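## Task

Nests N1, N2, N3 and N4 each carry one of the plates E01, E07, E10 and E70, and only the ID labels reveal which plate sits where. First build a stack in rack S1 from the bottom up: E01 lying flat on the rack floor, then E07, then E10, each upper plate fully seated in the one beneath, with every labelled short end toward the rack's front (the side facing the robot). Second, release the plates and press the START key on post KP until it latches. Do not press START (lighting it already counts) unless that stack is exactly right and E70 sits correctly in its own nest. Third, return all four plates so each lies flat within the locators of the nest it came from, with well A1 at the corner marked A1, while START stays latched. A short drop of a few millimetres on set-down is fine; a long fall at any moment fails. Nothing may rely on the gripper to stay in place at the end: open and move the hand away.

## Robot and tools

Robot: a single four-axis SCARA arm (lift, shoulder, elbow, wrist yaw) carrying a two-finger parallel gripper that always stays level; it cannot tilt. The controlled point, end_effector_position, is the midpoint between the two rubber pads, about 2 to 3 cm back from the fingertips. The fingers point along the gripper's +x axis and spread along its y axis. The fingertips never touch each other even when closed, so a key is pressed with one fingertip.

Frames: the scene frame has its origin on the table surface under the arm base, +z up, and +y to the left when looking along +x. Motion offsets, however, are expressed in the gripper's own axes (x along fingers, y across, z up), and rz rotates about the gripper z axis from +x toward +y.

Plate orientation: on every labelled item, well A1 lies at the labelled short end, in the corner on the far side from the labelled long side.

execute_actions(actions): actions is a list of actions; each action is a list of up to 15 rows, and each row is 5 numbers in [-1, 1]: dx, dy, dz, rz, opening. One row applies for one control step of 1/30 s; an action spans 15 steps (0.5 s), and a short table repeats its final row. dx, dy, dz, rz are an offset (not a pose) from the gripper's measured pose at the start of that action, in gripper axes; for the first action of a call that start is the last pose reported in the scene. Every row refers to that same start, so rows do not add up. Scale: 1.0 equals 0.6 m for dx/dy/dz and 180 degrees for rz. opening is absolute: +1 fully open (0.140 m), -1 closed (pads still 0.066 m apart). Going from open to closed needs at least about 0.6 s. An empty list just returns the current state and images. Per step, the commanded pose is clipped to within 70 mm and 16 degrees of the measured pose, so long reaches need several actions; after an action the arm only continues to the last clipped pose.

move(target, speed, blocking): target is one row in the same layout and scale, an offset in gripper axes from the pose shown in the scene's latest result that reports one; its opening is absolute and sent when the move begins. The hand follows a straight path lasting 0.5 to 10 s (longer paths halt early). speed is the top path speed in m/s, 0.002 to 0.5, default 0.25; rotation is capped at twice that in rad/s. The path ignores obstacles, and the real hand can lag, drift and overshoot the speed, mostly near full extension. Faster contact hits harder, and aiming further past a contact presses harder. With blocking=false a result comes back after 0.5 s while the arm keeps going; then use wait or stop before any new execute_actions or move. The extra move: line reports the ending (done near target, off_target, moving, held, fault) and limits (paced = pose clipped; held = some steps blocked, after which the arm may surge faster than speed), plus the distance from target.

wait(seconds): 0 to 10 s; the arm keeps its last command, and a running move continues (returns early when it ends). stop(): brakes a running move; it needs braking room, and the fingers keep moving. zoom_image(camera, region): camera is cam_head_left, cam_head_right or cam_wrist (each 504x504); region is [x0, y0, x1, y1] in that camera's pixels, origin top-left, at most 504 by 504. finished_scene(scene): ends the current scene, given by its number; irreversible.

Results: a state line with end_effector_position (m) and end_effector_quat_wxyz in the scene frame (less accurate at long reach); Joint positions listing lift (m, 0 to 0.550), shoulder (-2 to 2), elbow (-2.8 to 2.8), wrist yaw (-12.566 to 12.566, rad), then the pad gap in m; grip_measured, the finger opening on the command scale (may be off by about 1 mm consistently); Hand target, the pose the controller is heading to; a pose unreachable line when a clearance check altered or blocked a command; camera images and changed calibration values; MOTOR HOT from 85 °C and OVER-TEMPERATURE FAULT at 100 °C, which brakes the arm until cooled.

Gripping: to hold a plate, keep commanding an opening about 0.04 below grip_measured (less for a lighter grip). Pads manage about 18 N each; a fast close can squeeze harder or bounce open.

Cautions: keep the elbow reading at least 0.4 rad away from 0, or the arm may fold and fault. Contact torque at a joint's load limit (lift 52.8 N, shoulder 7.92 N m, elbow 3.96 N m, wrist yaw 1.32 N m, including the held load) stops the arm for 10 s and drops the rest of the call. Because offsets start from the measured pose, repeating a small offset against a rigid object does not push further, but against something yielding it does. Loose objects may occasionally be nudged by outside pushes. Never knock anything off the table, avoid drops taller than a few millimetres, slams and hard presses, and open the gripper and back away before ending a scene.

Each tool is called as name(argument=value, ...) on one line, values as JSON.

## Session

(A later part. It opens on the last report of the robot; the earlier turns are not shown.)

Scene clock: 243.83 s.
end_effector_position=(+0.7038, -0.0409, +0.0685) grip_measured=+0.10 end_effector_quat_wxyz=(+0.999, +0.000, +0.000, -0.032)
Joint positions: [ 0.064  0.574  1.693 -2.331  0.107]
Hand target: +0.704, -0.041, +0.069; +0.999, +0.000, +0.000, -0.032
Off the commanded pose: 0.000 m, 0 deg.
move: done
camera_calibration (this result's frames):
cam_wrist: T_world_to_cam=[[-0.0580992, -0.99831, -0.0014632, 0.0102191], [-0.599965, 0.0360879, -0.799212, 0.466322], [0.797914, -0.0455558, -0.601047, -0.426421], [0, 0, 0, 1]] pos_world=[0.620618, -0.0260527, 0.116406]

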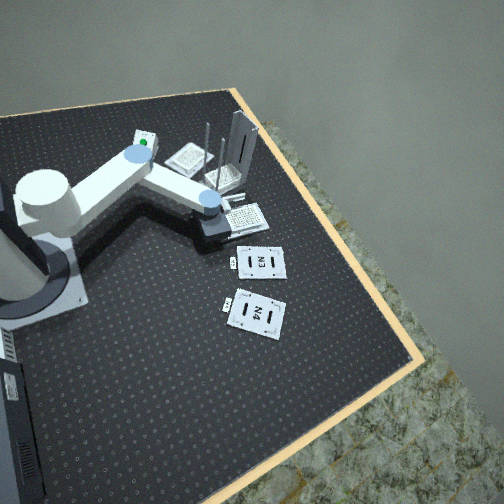

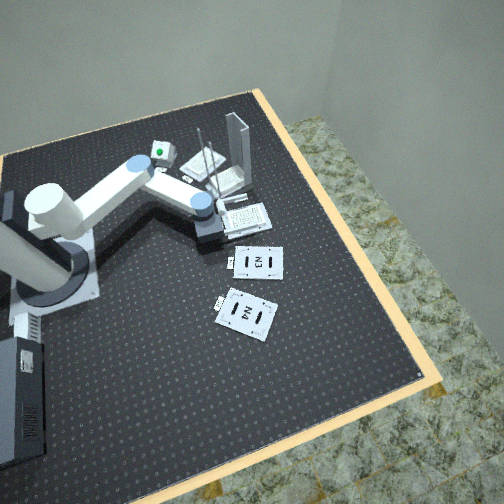

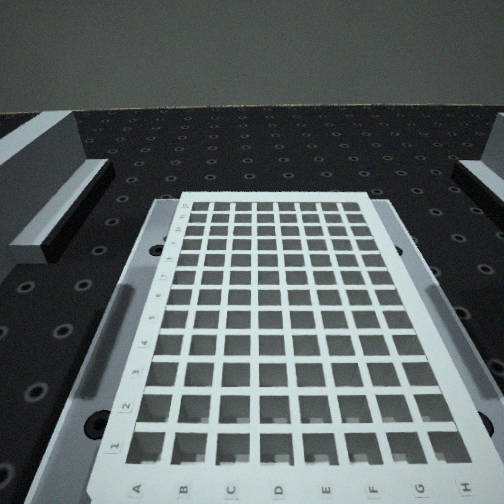

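move(target=[0.001, 0, -0.0583, 0, 0.1], speed=0.08)

execute_actions(actions=[[[0,0,0,0,0.0],[0,0,0,0,-0.1],[0,0,0,0,-0.2],[0,0,0,0,-0.3],[0,0,0,0,-0.35],[0,0,0,0,-0.4],[0,0,0,0,-0.43],[0,0,0,0,-0.46],[0,0,0,0,-0.49],[0,0,0,0,-0.52],[0,0,0,0,-0.54],[0,0,0,0,-0.56],[0,0,0,0,-0.58],[0,0,0,0,-0.6]], [[0,0,0,0,-0.6]]])

Scene clock: 248.07 s.
end_effector_position=(+0.7044, -0.0408, +0.0335) grip_measured=+0.10 end_effector_quat_wxyz=(+0.999, +0.000, +0.000, -0.032)
Joint positions: [ 0.028  0.573  1.697 -2.333  0.107]
Hand target: +0.704, -0.041, +0.034; +0.999, +0.000, +0.000, -0.032
Off the commanded pose: 0.000 m, 0 deg.
move: done
camera_calibration (this result's frames):
cam_wrist: T_world_to_cam=[[-0.0578333, -0.998325, -0.0014632, 0.0100445], [-0.599974, 0.035928, -0.799212, 0.438661], [0.797926, -0.0453432, -0.601047, -0.447936], [0, 0, 0, 1]] pos_world=[0.621186, -0.0260434, 0.0813668]

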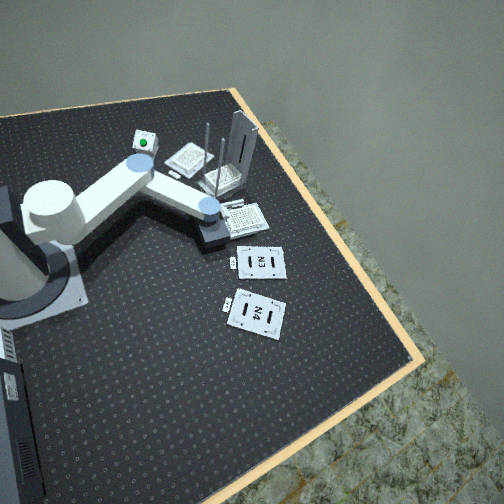

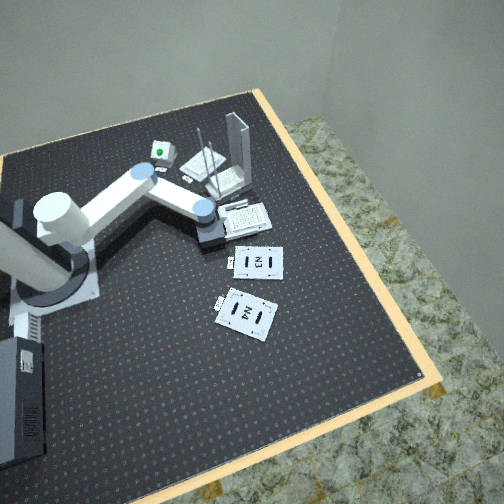

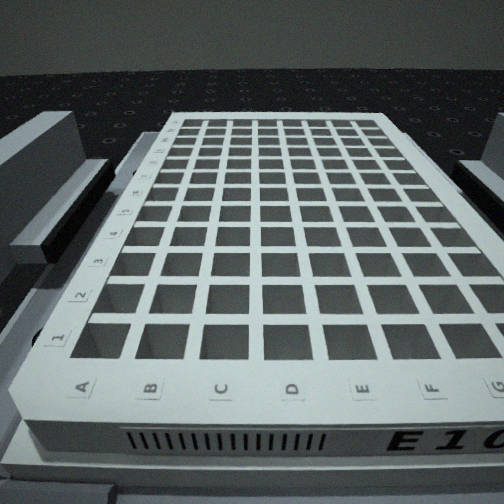

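Scene clock: 249.07 s.
end_effector_position=(+0.7044, -0.0408, +0.0336) grip_measured=-0.56 end_effector_quat_wxyz=(+0.999, +0.000, +0.000, -0.032)
Joint positions: [ 0.029  0.573  1.697 -2.333  0.082]
Hand target: +0.704, -0.041, +0.034; +0.999, +0.000, +0.000, -0.032
Off the commanded pose: 0.000 m, 0 deg.
camera_calibration (this result's frames):
cam_wrist: T_world_to_cam=[[-0.057824, -0.998326, -0.0014632, 0.0100436], [-0.599974, 0.0359225, -0.799212, 0.438742], [0.797927, -0.0453358, -0.601047, -0.447875], [0, 0, 0, 1]] pos_world=[0.621186, -0.0260387, 0.0814688]

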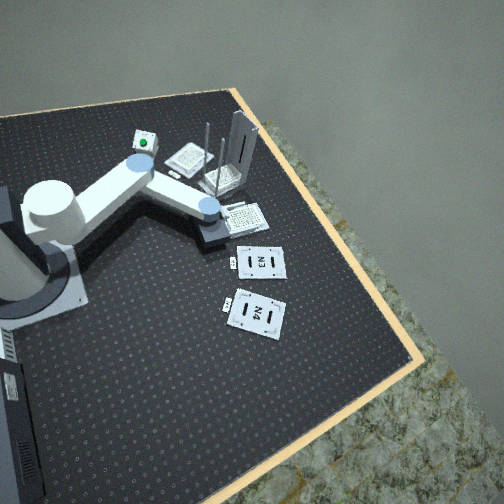

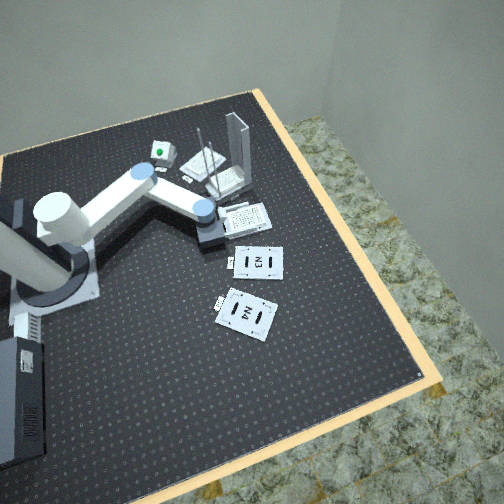

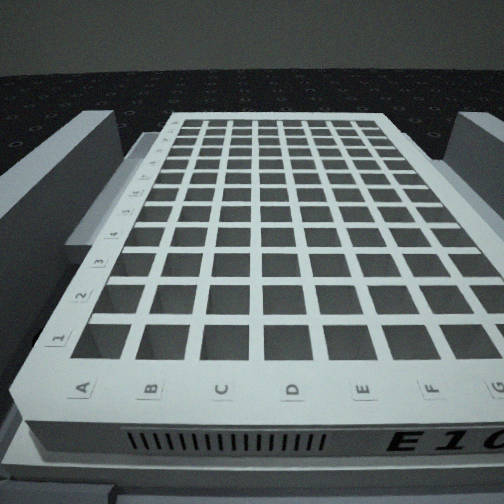

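move(target=[0, 0, 0.4857, 0, -0.6], speed=0.3)

move(target=[-0.0259, 0.2806, 0, 0.0917, -0.6], speed=0.25)

Scene clock: 254.47 s.
end_effector_position=(+0.7044, -0.0408, +0.3250) grip_measured=-0.56 end_effector_quat_wxyz=(+1.000, +0.000, +0.000, -0.032)
Joint positions: [ 0.32   0.573  1.697 -2.333  0.082]
Hand target: +0.704, -0.041, +0.325; +0.999, +0.000, +0.000, -0.032
Off the commanded pose: 0.000 m, 0 deg.
move: done
camera_calibration (this result's frames):
cam_wrist: T_world_to_cam=[[-0.0577771, -0.998328, -0.0014632, 0.0104479], [-0.599976, 0.0358943, -0.799212, 0.671691], [0.797929, -0.0452983, -0.601047, -0.272697], [0, 0, 0, 1]] pos_world=[0.621196, -0.0260322, 0.372935]

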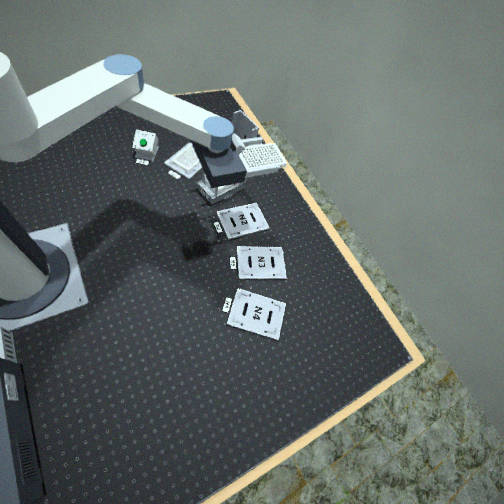

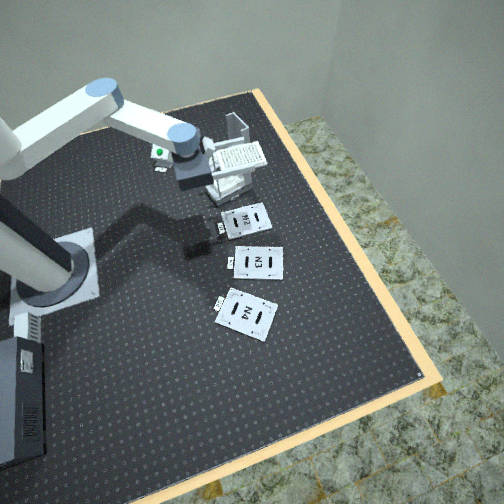

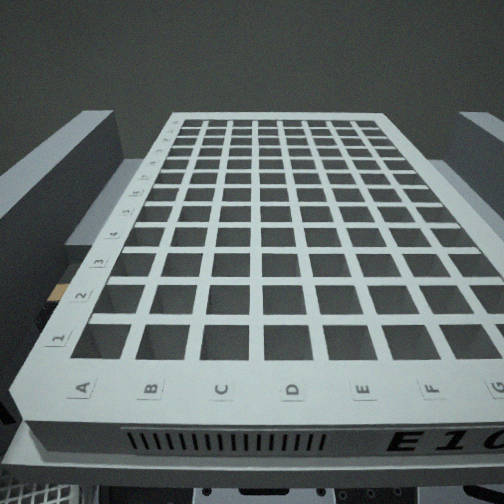

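Scene clock: 255.50 s.
end_effector_position=(+0.6995, +0.1284, +0.3250) grip_measured=-0.56 end_effector_quat_wxyz=(+0.994, +0.000, +0.000, +0.113)
Joint positions: [ 0.32   0.877  1.75  -2.401  0.082]
Hand target: +0.699, +0.128, +0.325; +0.994, +0.000, +0.000, +0.112
Off the commanded pose: 0.000 m, 0 deg.
move: done
camera_calibration (this result's frames):
cam_wrist: T_world_to_cam=[[0.2289, -0.973449, -0.0014632, -0.024661], [-0.585358, -0.136442, -0.799212, 0.674543], [0.777793, 0.183796, -0.601047, -0.276404], [0, 0, 0, 1]] pos_world=[0.615479, 0.118831, 0.372935]

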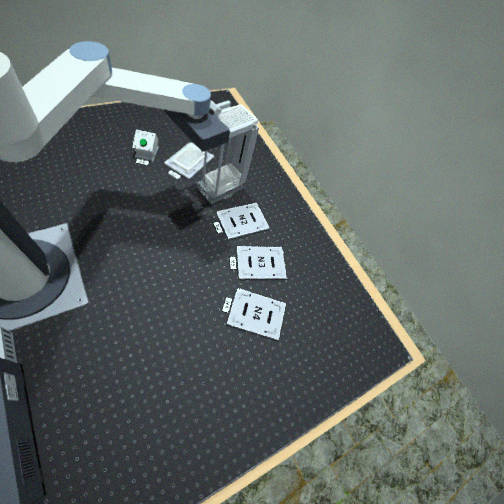

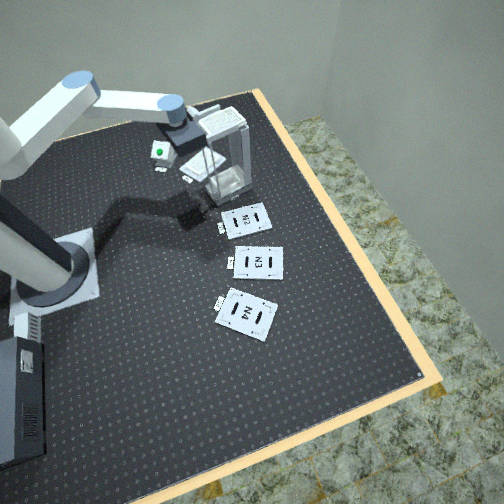

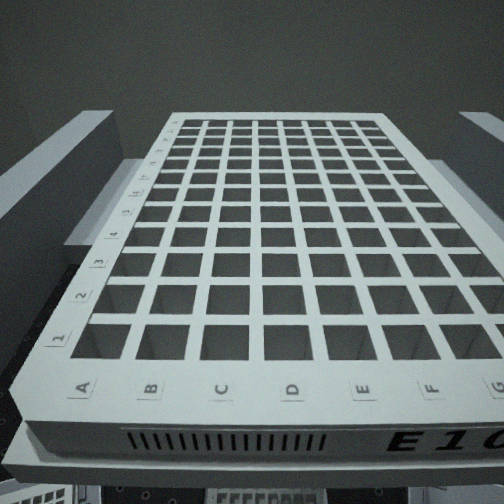

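move(target=[-0.0008, -0.0003, -0.06, 0, -0.6], speed=0.05)

move(target=[0, 0, -0.3275, 0, -0.6], speed=0.12)

execute_actions(actions=[[[0,0,-0.001,0,-0.6]],[[0,0,-0.001,0,-0.6]],[[0,0,-0.001,0,-0.6]],[[0,0,-0.001,0,-0.6]],[[0,0,-0.001,0,-0.6]],[[0,0,-0.001,0,-0.6]],[[0,0,-0.001,0,-0.6]],[[0,0,-0.001,0,-0.6]]])

Scene clock: 259.73 s.
end_effector_position=(+0.6991, +0.1280, +0.2890) grip_measured=-0.56 end_effector_quat_wxyz=(+0.994, +0.000, +0.000, +0.112)
Joint positions: [ 0.284  0.877  1.747 -2.4    0.082]
Hand target: +0.699, +0.128, +0.289; +0.994, +0.000, +0.000, +0.113
Off the commanded pose: 0.000 m, 0 deg.
move: done
camera_calibration (this result's frames):
cam_wrist: T_world_to_cam=[[0.228637, -0.973511, -0.0014632, -0.0247682], [-0.585394, -0.136284, -0.799212, 0.645449], [0.777842, 0.183586, -0.601047, -0.297733], [0, 0, 0, 1]] pos_world=[0.615094, 0.118512, 0.336863]

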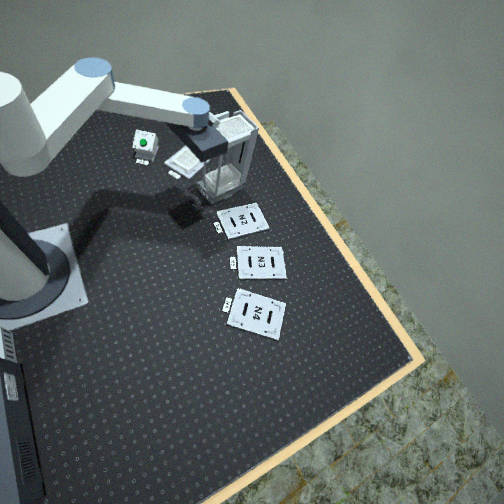

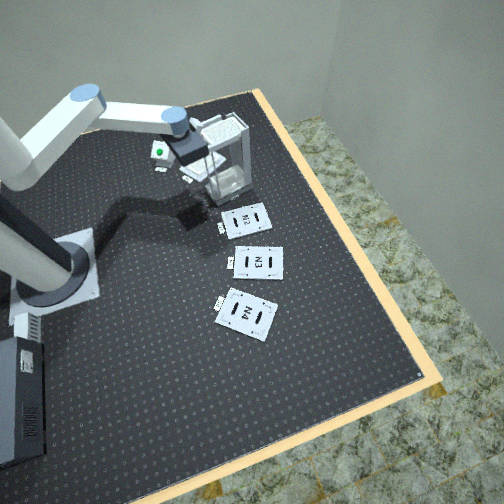

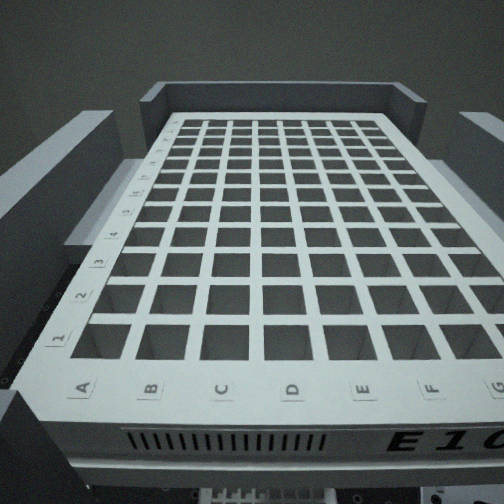

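Scene clock: 261.70 s.
end_effector_position=(+0.6991, +0.1280, +0.0924) grip_measured=-0.56 end_effector_quat_wxyz=(+0.994, +0.000, +0.000, +0.112)
Joint positions: [ 0.087  0.877  1.747 -2.4    0.082]
Hand target: +0.699, +0.128, +0.092; +0.994, +0.000, +0.000, +0.112
Off the commanded pose: 0.000 m, 0 deg.
move: done
camera_calibration (this result's frames):
cam_wrist: T_world_to_cam=[[0.228569, -0.973527, -0.0014632, -0.0250305], [-0.585404, -0.136243, -0.799212, 0.488343], [0.777855, 0.183532, -0.601047, -0.415876], [0, 0, 0, 1]] pos_world=[0.61509, 0.118492, 0.140292]

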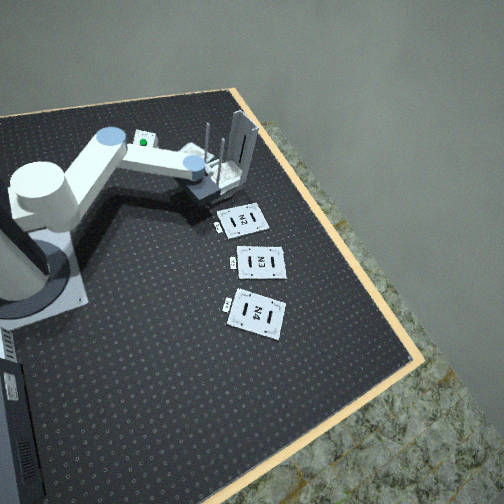

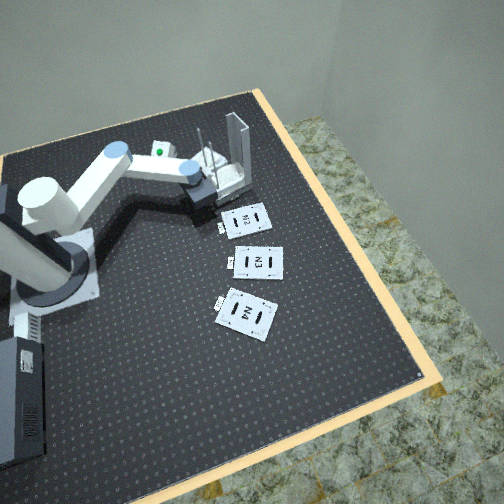

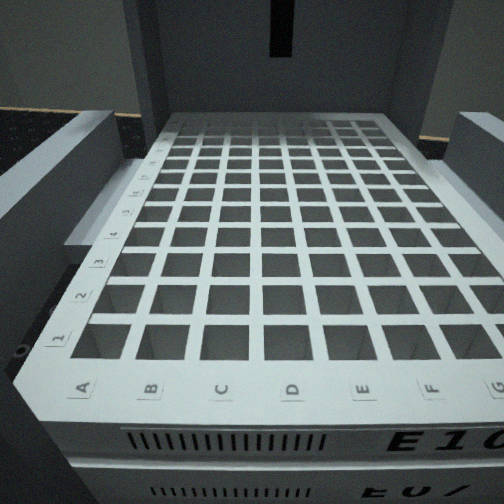

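Scene clock: 265.70 s.
end_effector_position=(+0.6991, +0.1280, +0.0891) grip_measured=-0.56 end_effector_quat_wxyz=(+0.994, +0.000, +0.000, +0.112)
Joint positions: [ 0.084  0.877  1.747 -2.399  0.082]
Hand target: +0.699, +0.128, +0.089; +0.994, +0.000, +0.000, +0.112
Off the commanded pose: 0.001 m, 0 deg.
camera_calibration (this result's frames):
cam_wrist: T_world_to_cam=[[0.228597, -0.97352, -0.0014632, -0.0250545], [-0.5854, -0.13626, -0.799212, 0.485725], [0.77785, 0.183554, -0.601047, -0.417831], [0, 0, 0, 1]] pos_world=[0.615081, 0.118488, 0.137024]

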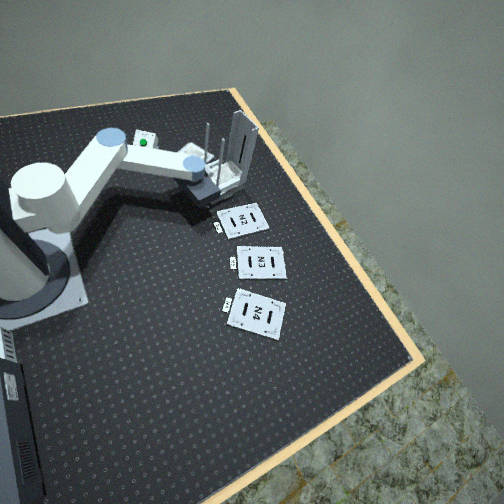

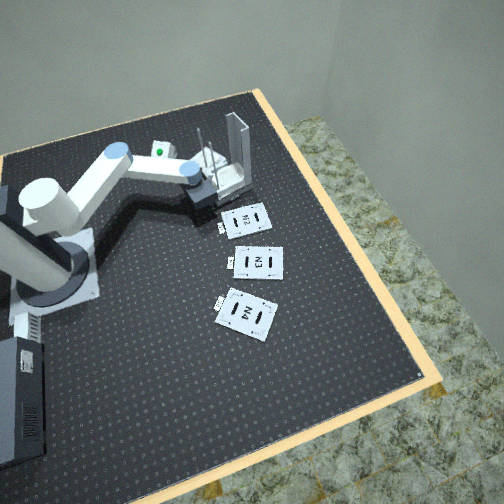

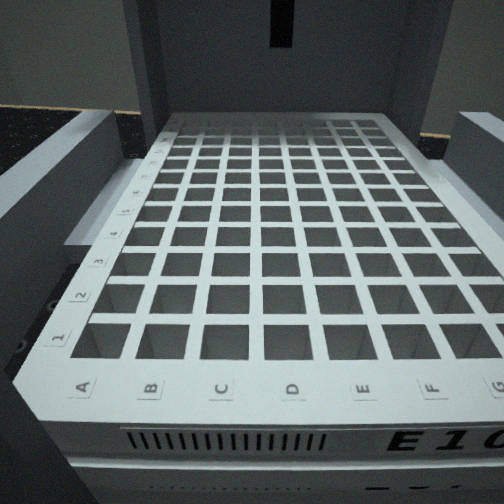

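execute_actions(actions=[[[0,0,0.0008,0,-0.5],[0,0,0.0008,0,-0.4],[0,0,0.0008,0,-0.3],[0,0,0.0008,0,-0.2],[0,0,0.0008,0,-0.1],[0,0,0.0008,0,0.0]]])

move(target=[-0.19, 0, 0, 0, 0.0], speed=0.2)

Scene clock: 268.93 s.
end_effector_position=(+0.6991, +0.1280, +0.0897) grip_measured=+0.00 end_effector_quat_wxyz=(+0.994, +0.000, +0.000, +0.112)
Joint positions: [ 0.085  0.877  1.747 -2.399  0.103]
Hand target: +0.699, +0.128, +0.090; +0.994, +0.000, +0.000, +0.112
Off the commanded pose: 0.000 m, 0 deg.
camera_calibration (this result's frames):
cam_wrist: T_world_to_cam=[[0.228597, -0.97352, -0.0014632, -0.0250534], [-0.5854, -0.136259, -0.799212, 0.486155], [0.77785, 0.183554, -0.601047, -0.417508], [0, 0, 0, 1]] pos_world=[0.615081, 0.118489, 0.137562]

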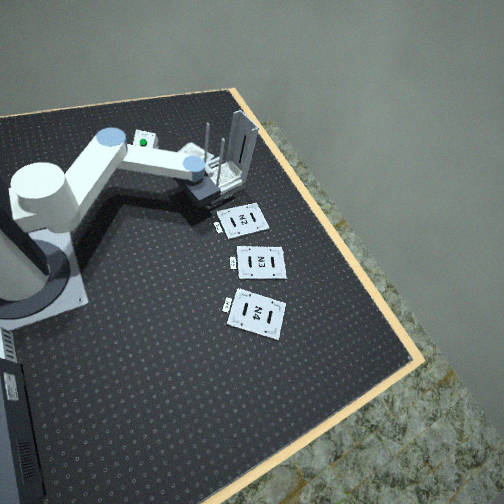

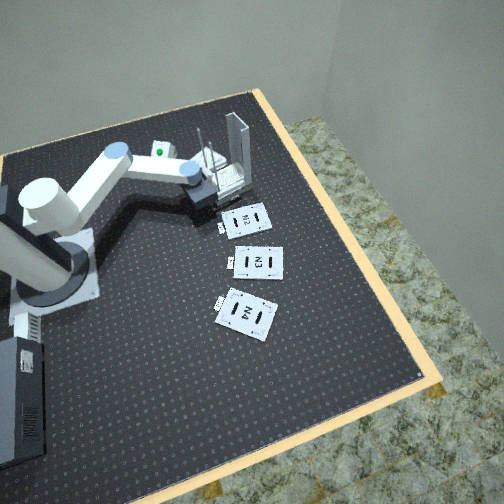

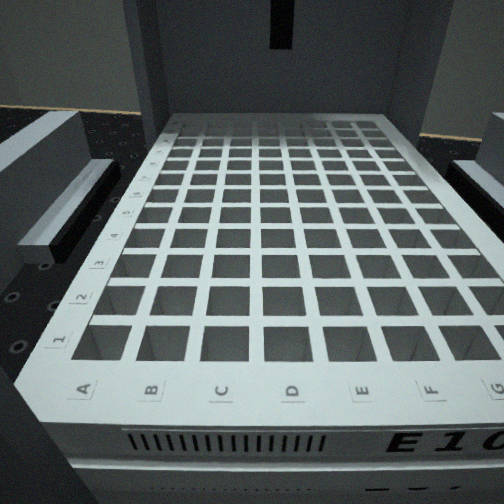

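Scene clock: 269.87 s.
end_effector_position=(+0.5879, +0.1024, +0.0897) grip_measured=+0.00 end_effector_quat_wxyz=(+0.994, +0.000, +0.000, +0.112)
Joint positions: [ 0.085  1.129  1.153 -2.057  0.103]
Hand target: +0.588, +0.102, +0.090; +0.994, +0.000, +0.000, +0.112
Off the commanded pose: 0.000 m, 0 deg.
move: done
camera_calibration (this result's frames):
cam_wrist: T_world_to_cam=[[0.228278, -0.973595, -0.0014632, -0.0243136], [-0.585445, -0.136068, -0.799212, 0.417589], [0.77791, 0.183299, -0.601047, -0.326345], [0, 0, 0, 1]] pos_world=[0.503892, 0.0929676, 0.137558]

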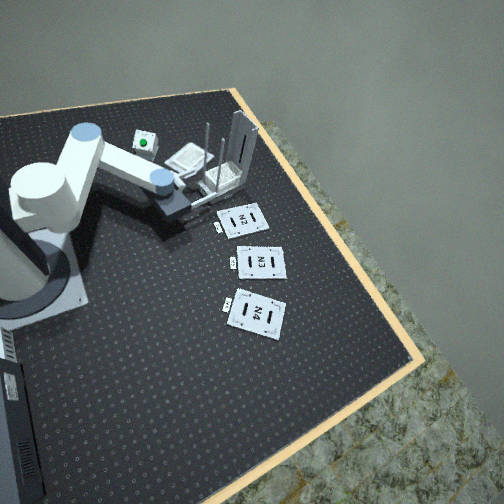

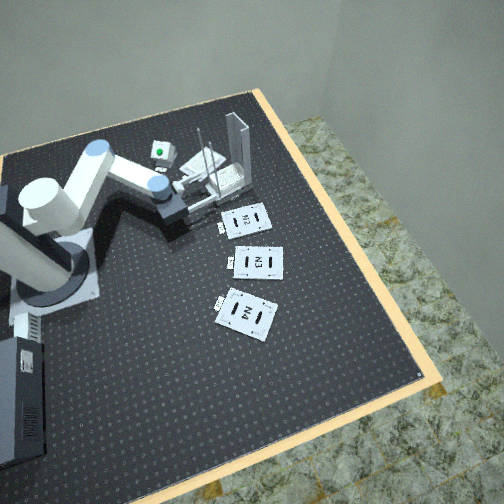

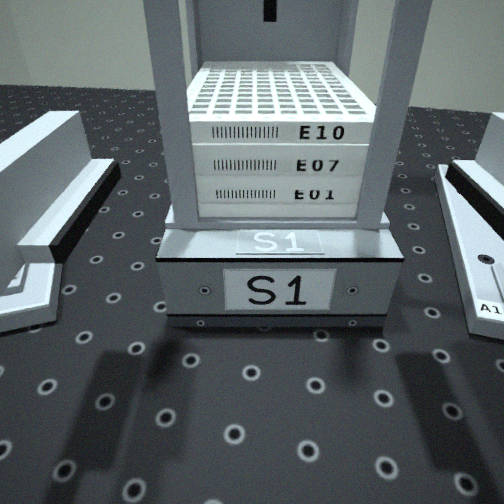

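move(target=[-0.148, 0.1819, 0, 0.106, 0.0], speed=0.25)

Scene clock: 275.37 s.
end_effector_position=(+0.4769, +0.1890, +0.0897) grip_measured=+0.00 end_effector_quat_wxyz=(+0.961, +0.000, +0.000, +0.276)
Joint positions: [ 0.085  1.539  0.845 -1.825  0.103]
Hand target: +0.477, +0.189, +0.090; +0.961, +0.000, +0.000, +0.275
Off the commanded pose: 0.000 m, 0 deg.
move: done
camera_calibration (this result's frames):
cam_wrist: T_world_to_cam=[[0.534416, -0.84522, -0.0014632, -0.084941], [-0.508643, -0.320222, -0.799212, 0.362582], [0.675042, 0.427856, -0.601047, -0.253054], [0, 0, 0, 1]] pos_world=[0.40064, 0.152583, 0.137558]

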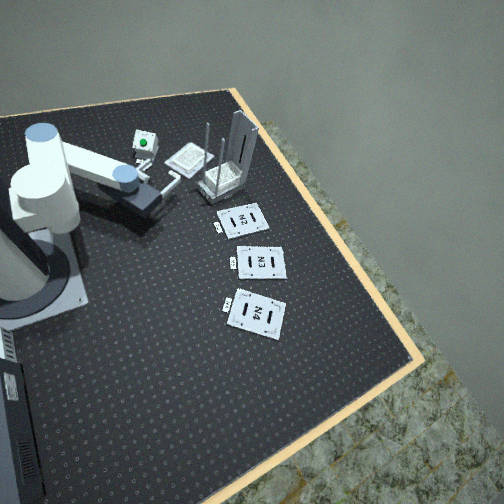

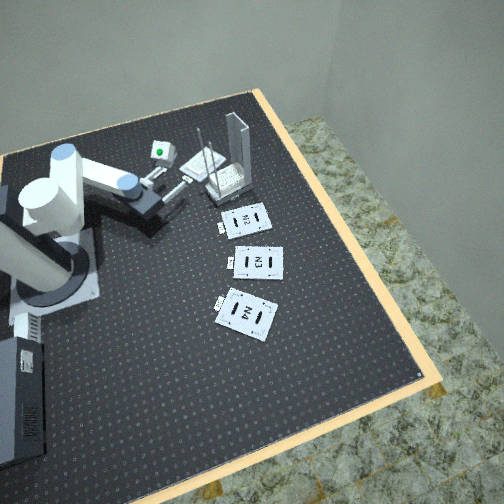

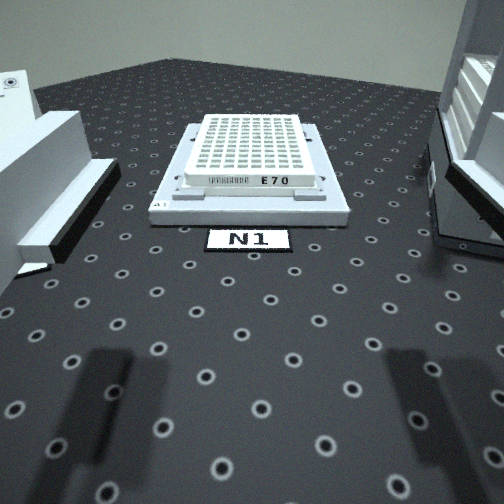

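zoom_image(camera="cam_wrist", region=[130, 100, 370, 260])

Region (130, 100, 370, 260) of cam_wrist's 504x504 image, scaled by 2.100, with more detail than that image has.

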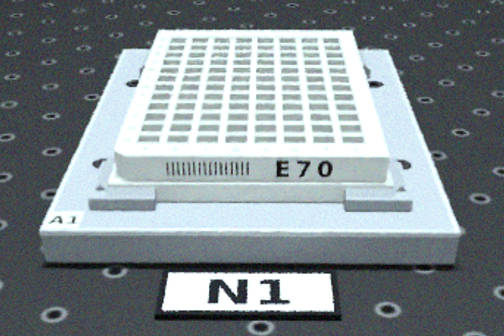

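move(target=[-0.0378, 0.1278, 0.03, 0.1833, 0.0], speed=0.2)

Scene clock: 285.93 s.
end_effector_position=(+0.4171, +0.2420, +0.1076) grip_measured=+0.00 end_effector_quat_wxyz=(+0.844, +0.000, +0.000, +0.537)
Joint positions: [ 0.103  1.541  0.844 -1.251  0.103]
Hand target: +0.417, +0.242, +0.108; +0.843, +0.000, +0.000, +0.537
Off the commanded pose: 0.000 m, 0 deg.
move: done
camera_calibration (this result's frames):
cam_wrist: T_world_to_cam=[[0.908372, -0.41816, -0.0014632, -0.267494], [-0.252397, -0.545487, -0.799212, 0.311122], [0.3334, 0.726352, -0.601047, -0.154274], [0, 0, 0, 1]] pos_world=[0.372945, 0.169915, 0.155536]

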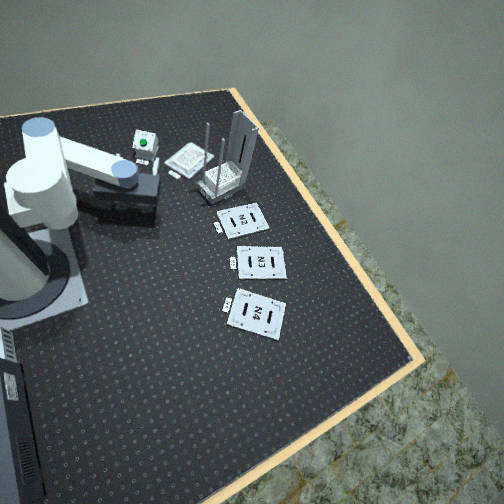

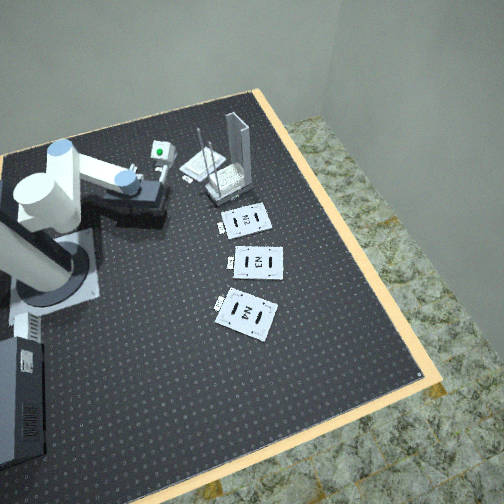

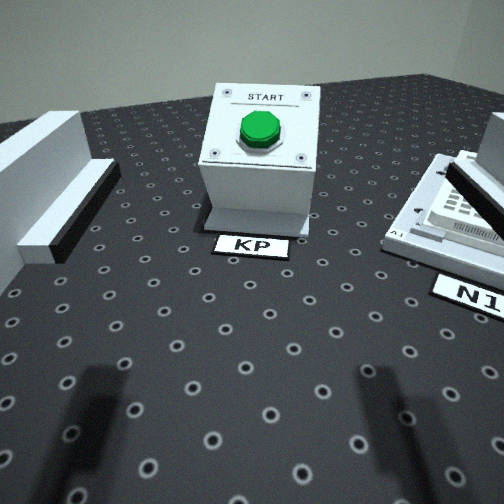

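move(target=[0.0833, 0, 0, 0, 0.0], speed=0.15)

Scene clock: 295.07 s.
end_effector_position=(+0.4381, +0.2874, +0.1076) grip_measured=+0.00 end_effector_quat_wxyz=(+0.843, +0.000, +0.000, +0.537)
Joint positions: [ 0.103  1.586  1.035 -1.486  0.103]
Hand target: +0.438, +0.287, +0.108; +0.844, +0.000, +0.000, +0.537
Off the commanded pose: 0.000 m, 0 deg.
move: done
camera_calibration (this result's frames):
cam_wrist: T_world_to_cam=[[0.908641, -0.417575, -0.0014632, -0.267926], [-0.252046, -0.545649, -0.799212, 0.341091], [0.332933, 0.726566, -0.601047, -0.194121], [0, 0, 0, 1]] pos_world=[0.394049, 0.215279, 0.155537]

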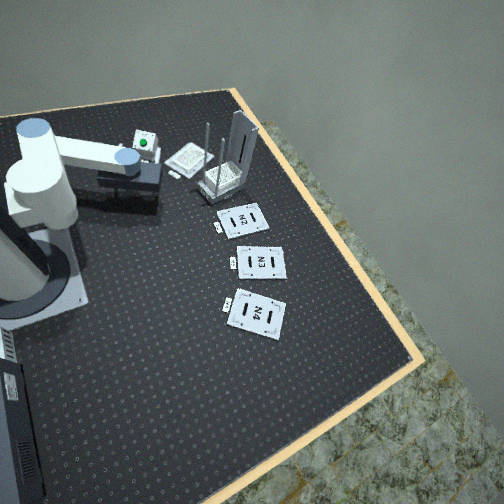

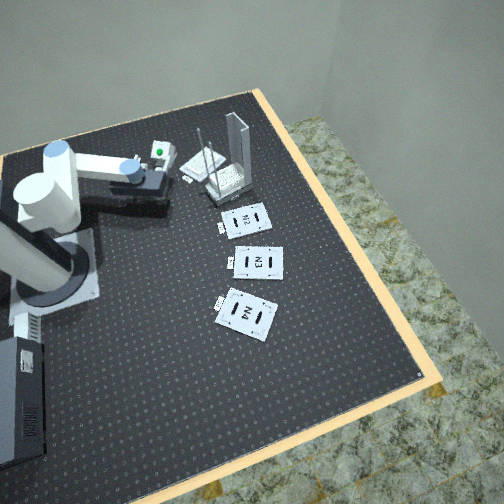

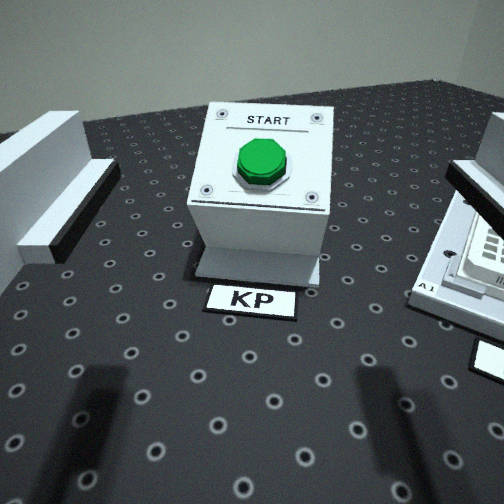

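move(target=[0.1317, -0.0925, 0, 0, 0.0], speed=0.12)

Scene clock: 308.77 s.
end_effector_position=(+0.5218, +0.3356, +0.1076) grip_measured=+0.00 end_effector_quat_wxyz=(+0.843, +0.000, +0.000, +0.537)
Joint positions: [ 0.103  1.366  1.499 -1.731  0.103]
Hand target: +0.522, +0.336, +0.108; +0.843, +0.000, +0.000, +0.537
Off the commanded pose: 0.000 m, 0 deg.
move: done
camera_calibration (this result's frames):
cam_wrist: T_world_to_cam=[[0.908749, -0.417341, -0.0014632, -0.32397], [-0.251905, -0.545714, -0.799212, 0.388452], [0.332746, 0.726652, -0.601047, -0.25696], [0, 0, 0, 1]] pos_world=[0.477763, 0.263499, 0.155537]

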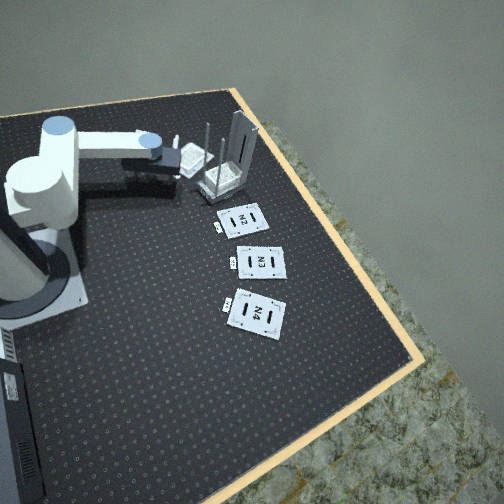

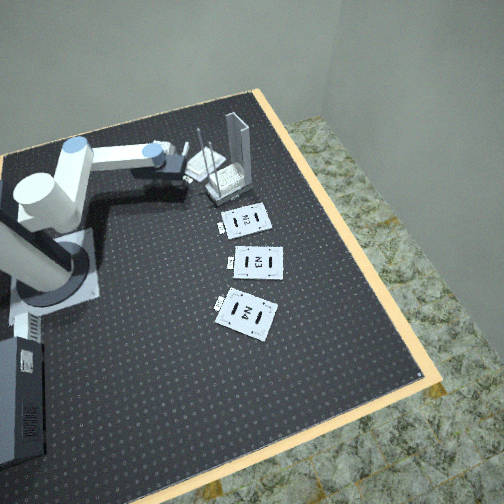

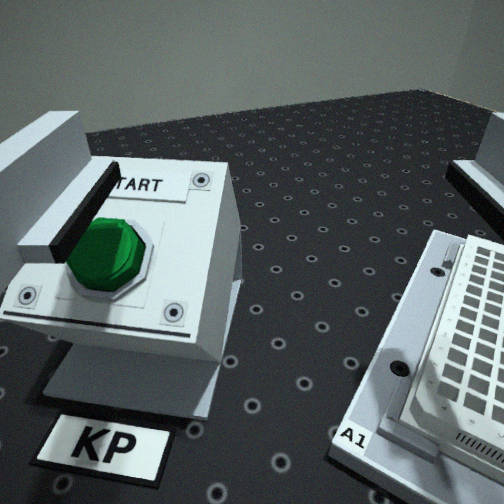

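move(target=[-0.008, 0, -0.02, 0, 0.0], speed=0.03)

execute_actions(actions=[[[0,0,-0.0017,0,0.0]],[[0,0,-0.0017,0,0.0]],[[0,0,-0.0017,0,0.0]],[[0,0,-0.0017,0,0.0]],[[0,0,-0.0017,0,0.0]],[[0,0,-0.0017,0,0.0]]])

Scene clock: 315.90 s.
end_effector_position=(+0.5199, +0.3312, +0.0956) grip_measured=+0.00 end_effector_quat_wxyz=(+0.843, +0.000, +0.000, +0.537)
Joint positions: [ 0.091  1.369  1.477 -1.711  0.103]
Hand target: +0.520, +0.331, +0.096; +0.843, +0.000, +0.000, +0.537
Off the commanded pose: 0.000 m, 0 deg.
move: done
camera_calibration (this result's frames):
cam_wrist: T_world_to_cam=[[0.908595, -0.417677, -0.0014632, -0.323868], [-0.252106, -0.545621, -0.799212, 0.375998], [0.333014, 0.726529, -0.601047, -0.260463], [0, 0, 0, 1]] pos_world=[0.475794, 0.259114, 0.143478]

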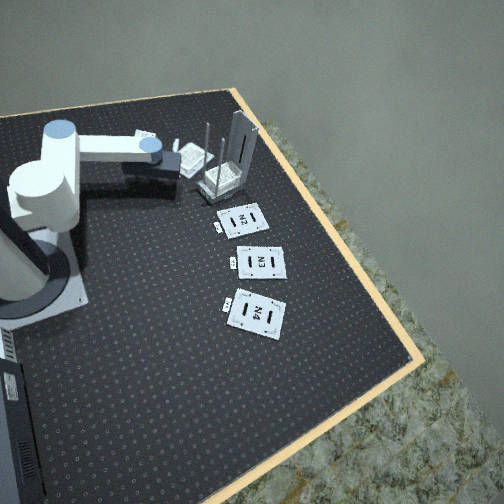

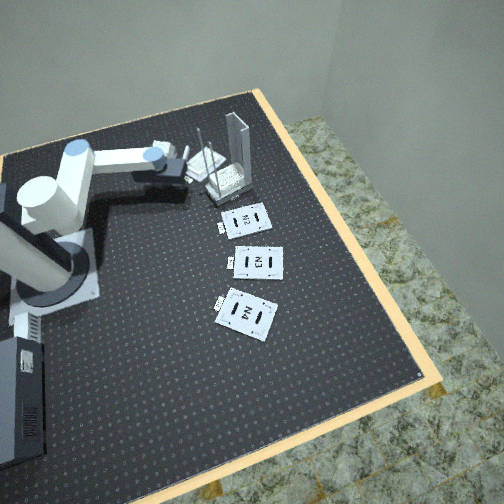

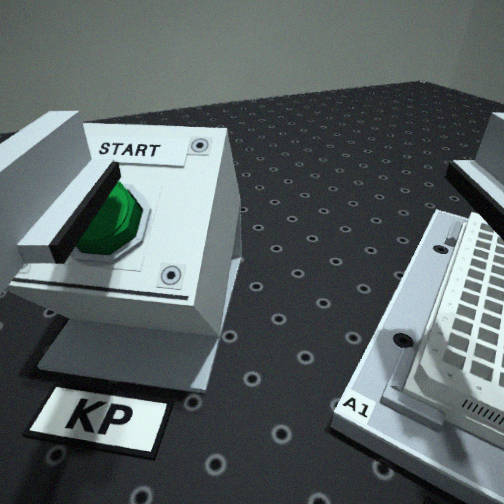

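Scene clock: 318.90 s.
end_effector_position=(+0.5199, +0.3312, +0.0891) grip_measured=+0.00 end_effector_quat_wxyz=(+0.843, +0.000, +0.000, +0.537)
Joint positions: [ 0.084  1.369  1.477 -1.711  0.103]
Hand target: +0.520, +0.331, +0.089; +0.843, +0.000, +0.000, +0.537
Off the commanded pose: 0.000 m, 0 deg.
camera_calibration (this result's frames):
cam_wrist: T_world_to_cam=[[0.908587, -0.417694, -0.0014632, -0.323875], [-0.252117, -0.545616, -0.799212, 0.370831], [0.333028, 0.726522, -0.601047, -0.264352], [0, 0, 0, 1]] pos_world=[0.475798, 0.259108, 0.137011]

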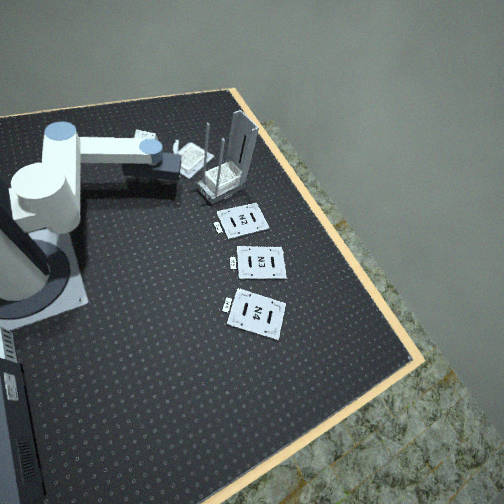

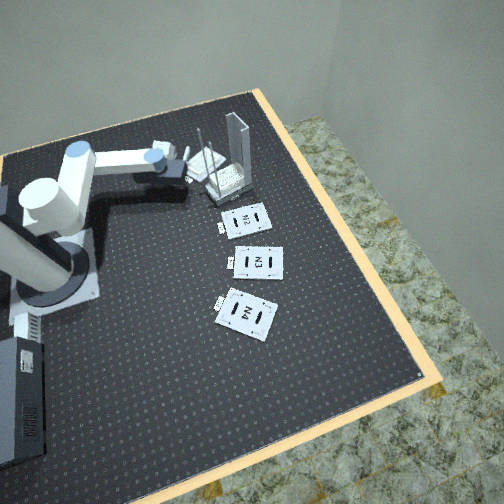

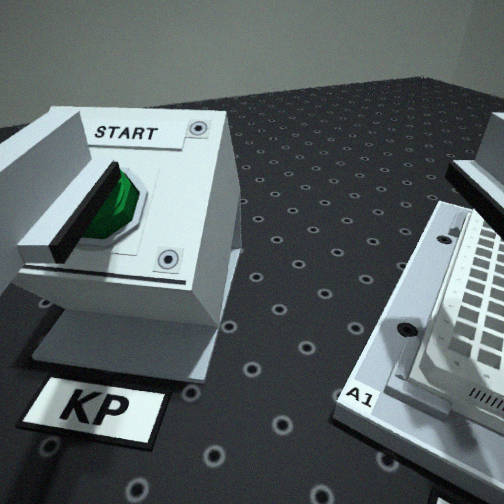

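execute_actions(actions=[[[0,0,-0.0017,0,0.0]],[[0,0,-0.0017,0,0.0]],[[0,0,-0.0017,0,0.0]],[[0,0,-0.0017,0,0.0]]])

Scene clock: 323.23 s.
end_effector_position=(+0.5199, +0.3311, +0.0851) grip_measured=+0.00 end_effector_quat_wxyz=(+0.843, +0.000, +0.000, +0.537)
Joint positions: [ 0.08   1.369  1.476 -1.711  0.103]
Hand target: +0.520, +0.331, +0.085; +0.843, +0.000, +0.000, +0.537
Off the commanded pose: 0.000 m, 0 deg.
camera_calibration (this result's frames):
cam_wrist: T_world_to_cam=[[0.908461, -0.417967, -0.0014632, -0.323787], [-0.252281, -0.54554, -0.799212, 0.367621], [0.333246, 0.726422, -0.601047, -0.26673], [0, 0, 0, 1]] pos_world=[0.475778, 0.258979, 0.133016]

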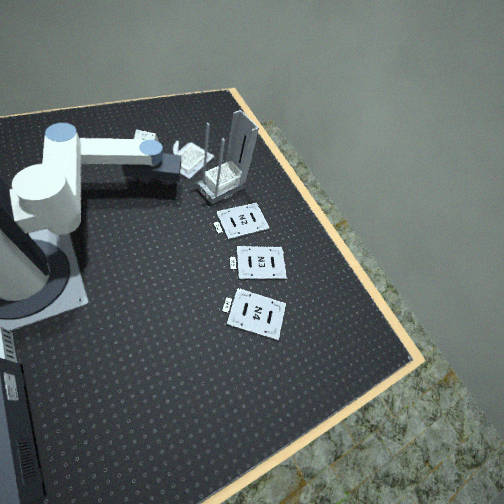

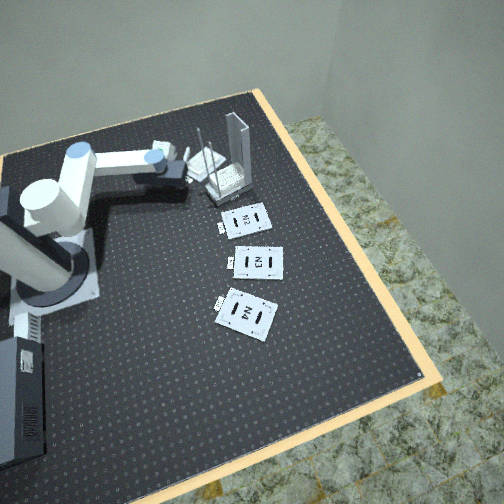

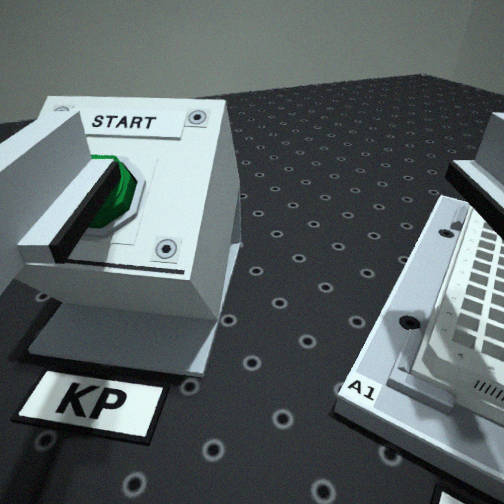

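execute_actions(actions=[[[0,0,-0.0015,0,0.0]],[[0,0,-0.0015,0,0.0]],[[0,0,-0.0015,0,0.0]],[[0,0,-0.0015,0,0.0]]])

Scene clock: 326.73 s.
end_effector_position=(+0.5199, +0.3308, +0.0819) grip_measured=+0.00 end_effector_quat_wxyz=(+0.844, +0.000, +0.000, +0.537)
Joint positions: [ 0.077  1.369  1.475 -1.71   0.103]
Hand target: +0.520, +0.331, +0.082; +0.844, +0.000, +0.000, +0.537
Off the commanded pose: 0.000 m, 0 deg.
camera_calibration (this result's frames):
cam_wrist: T_world_to_cam=[[0.908365, -0.418175, -0.0014632, -0.323739], [-0.252405, -0.545483, -0.799212, 0.364981], [0.333412, 0.726346, -0.601047, -0.268522], [0, 0, 0, 1]] pos_world=[0.475725, 0.258751, 0.12983]

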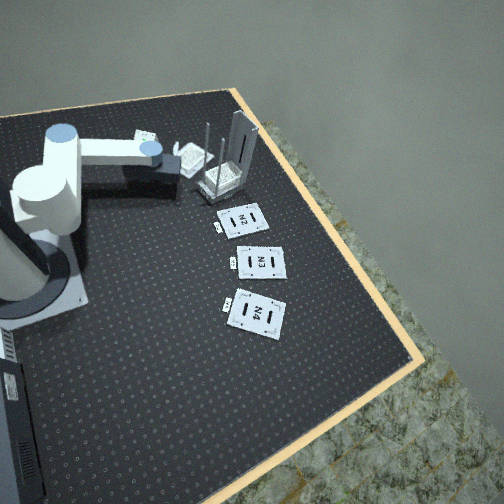

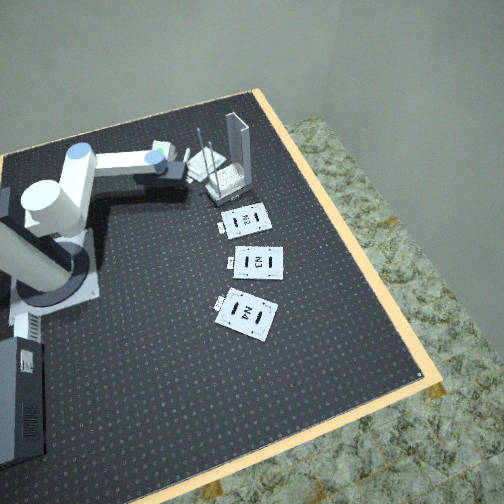

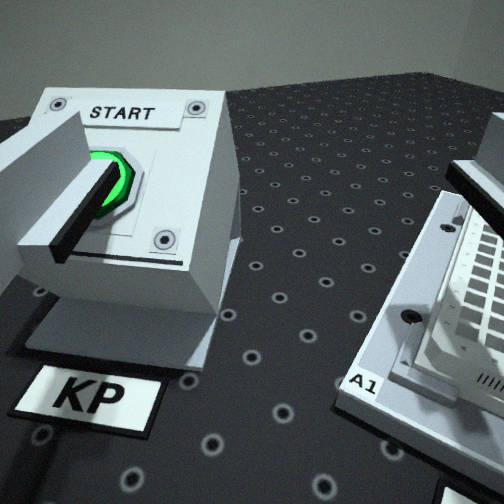

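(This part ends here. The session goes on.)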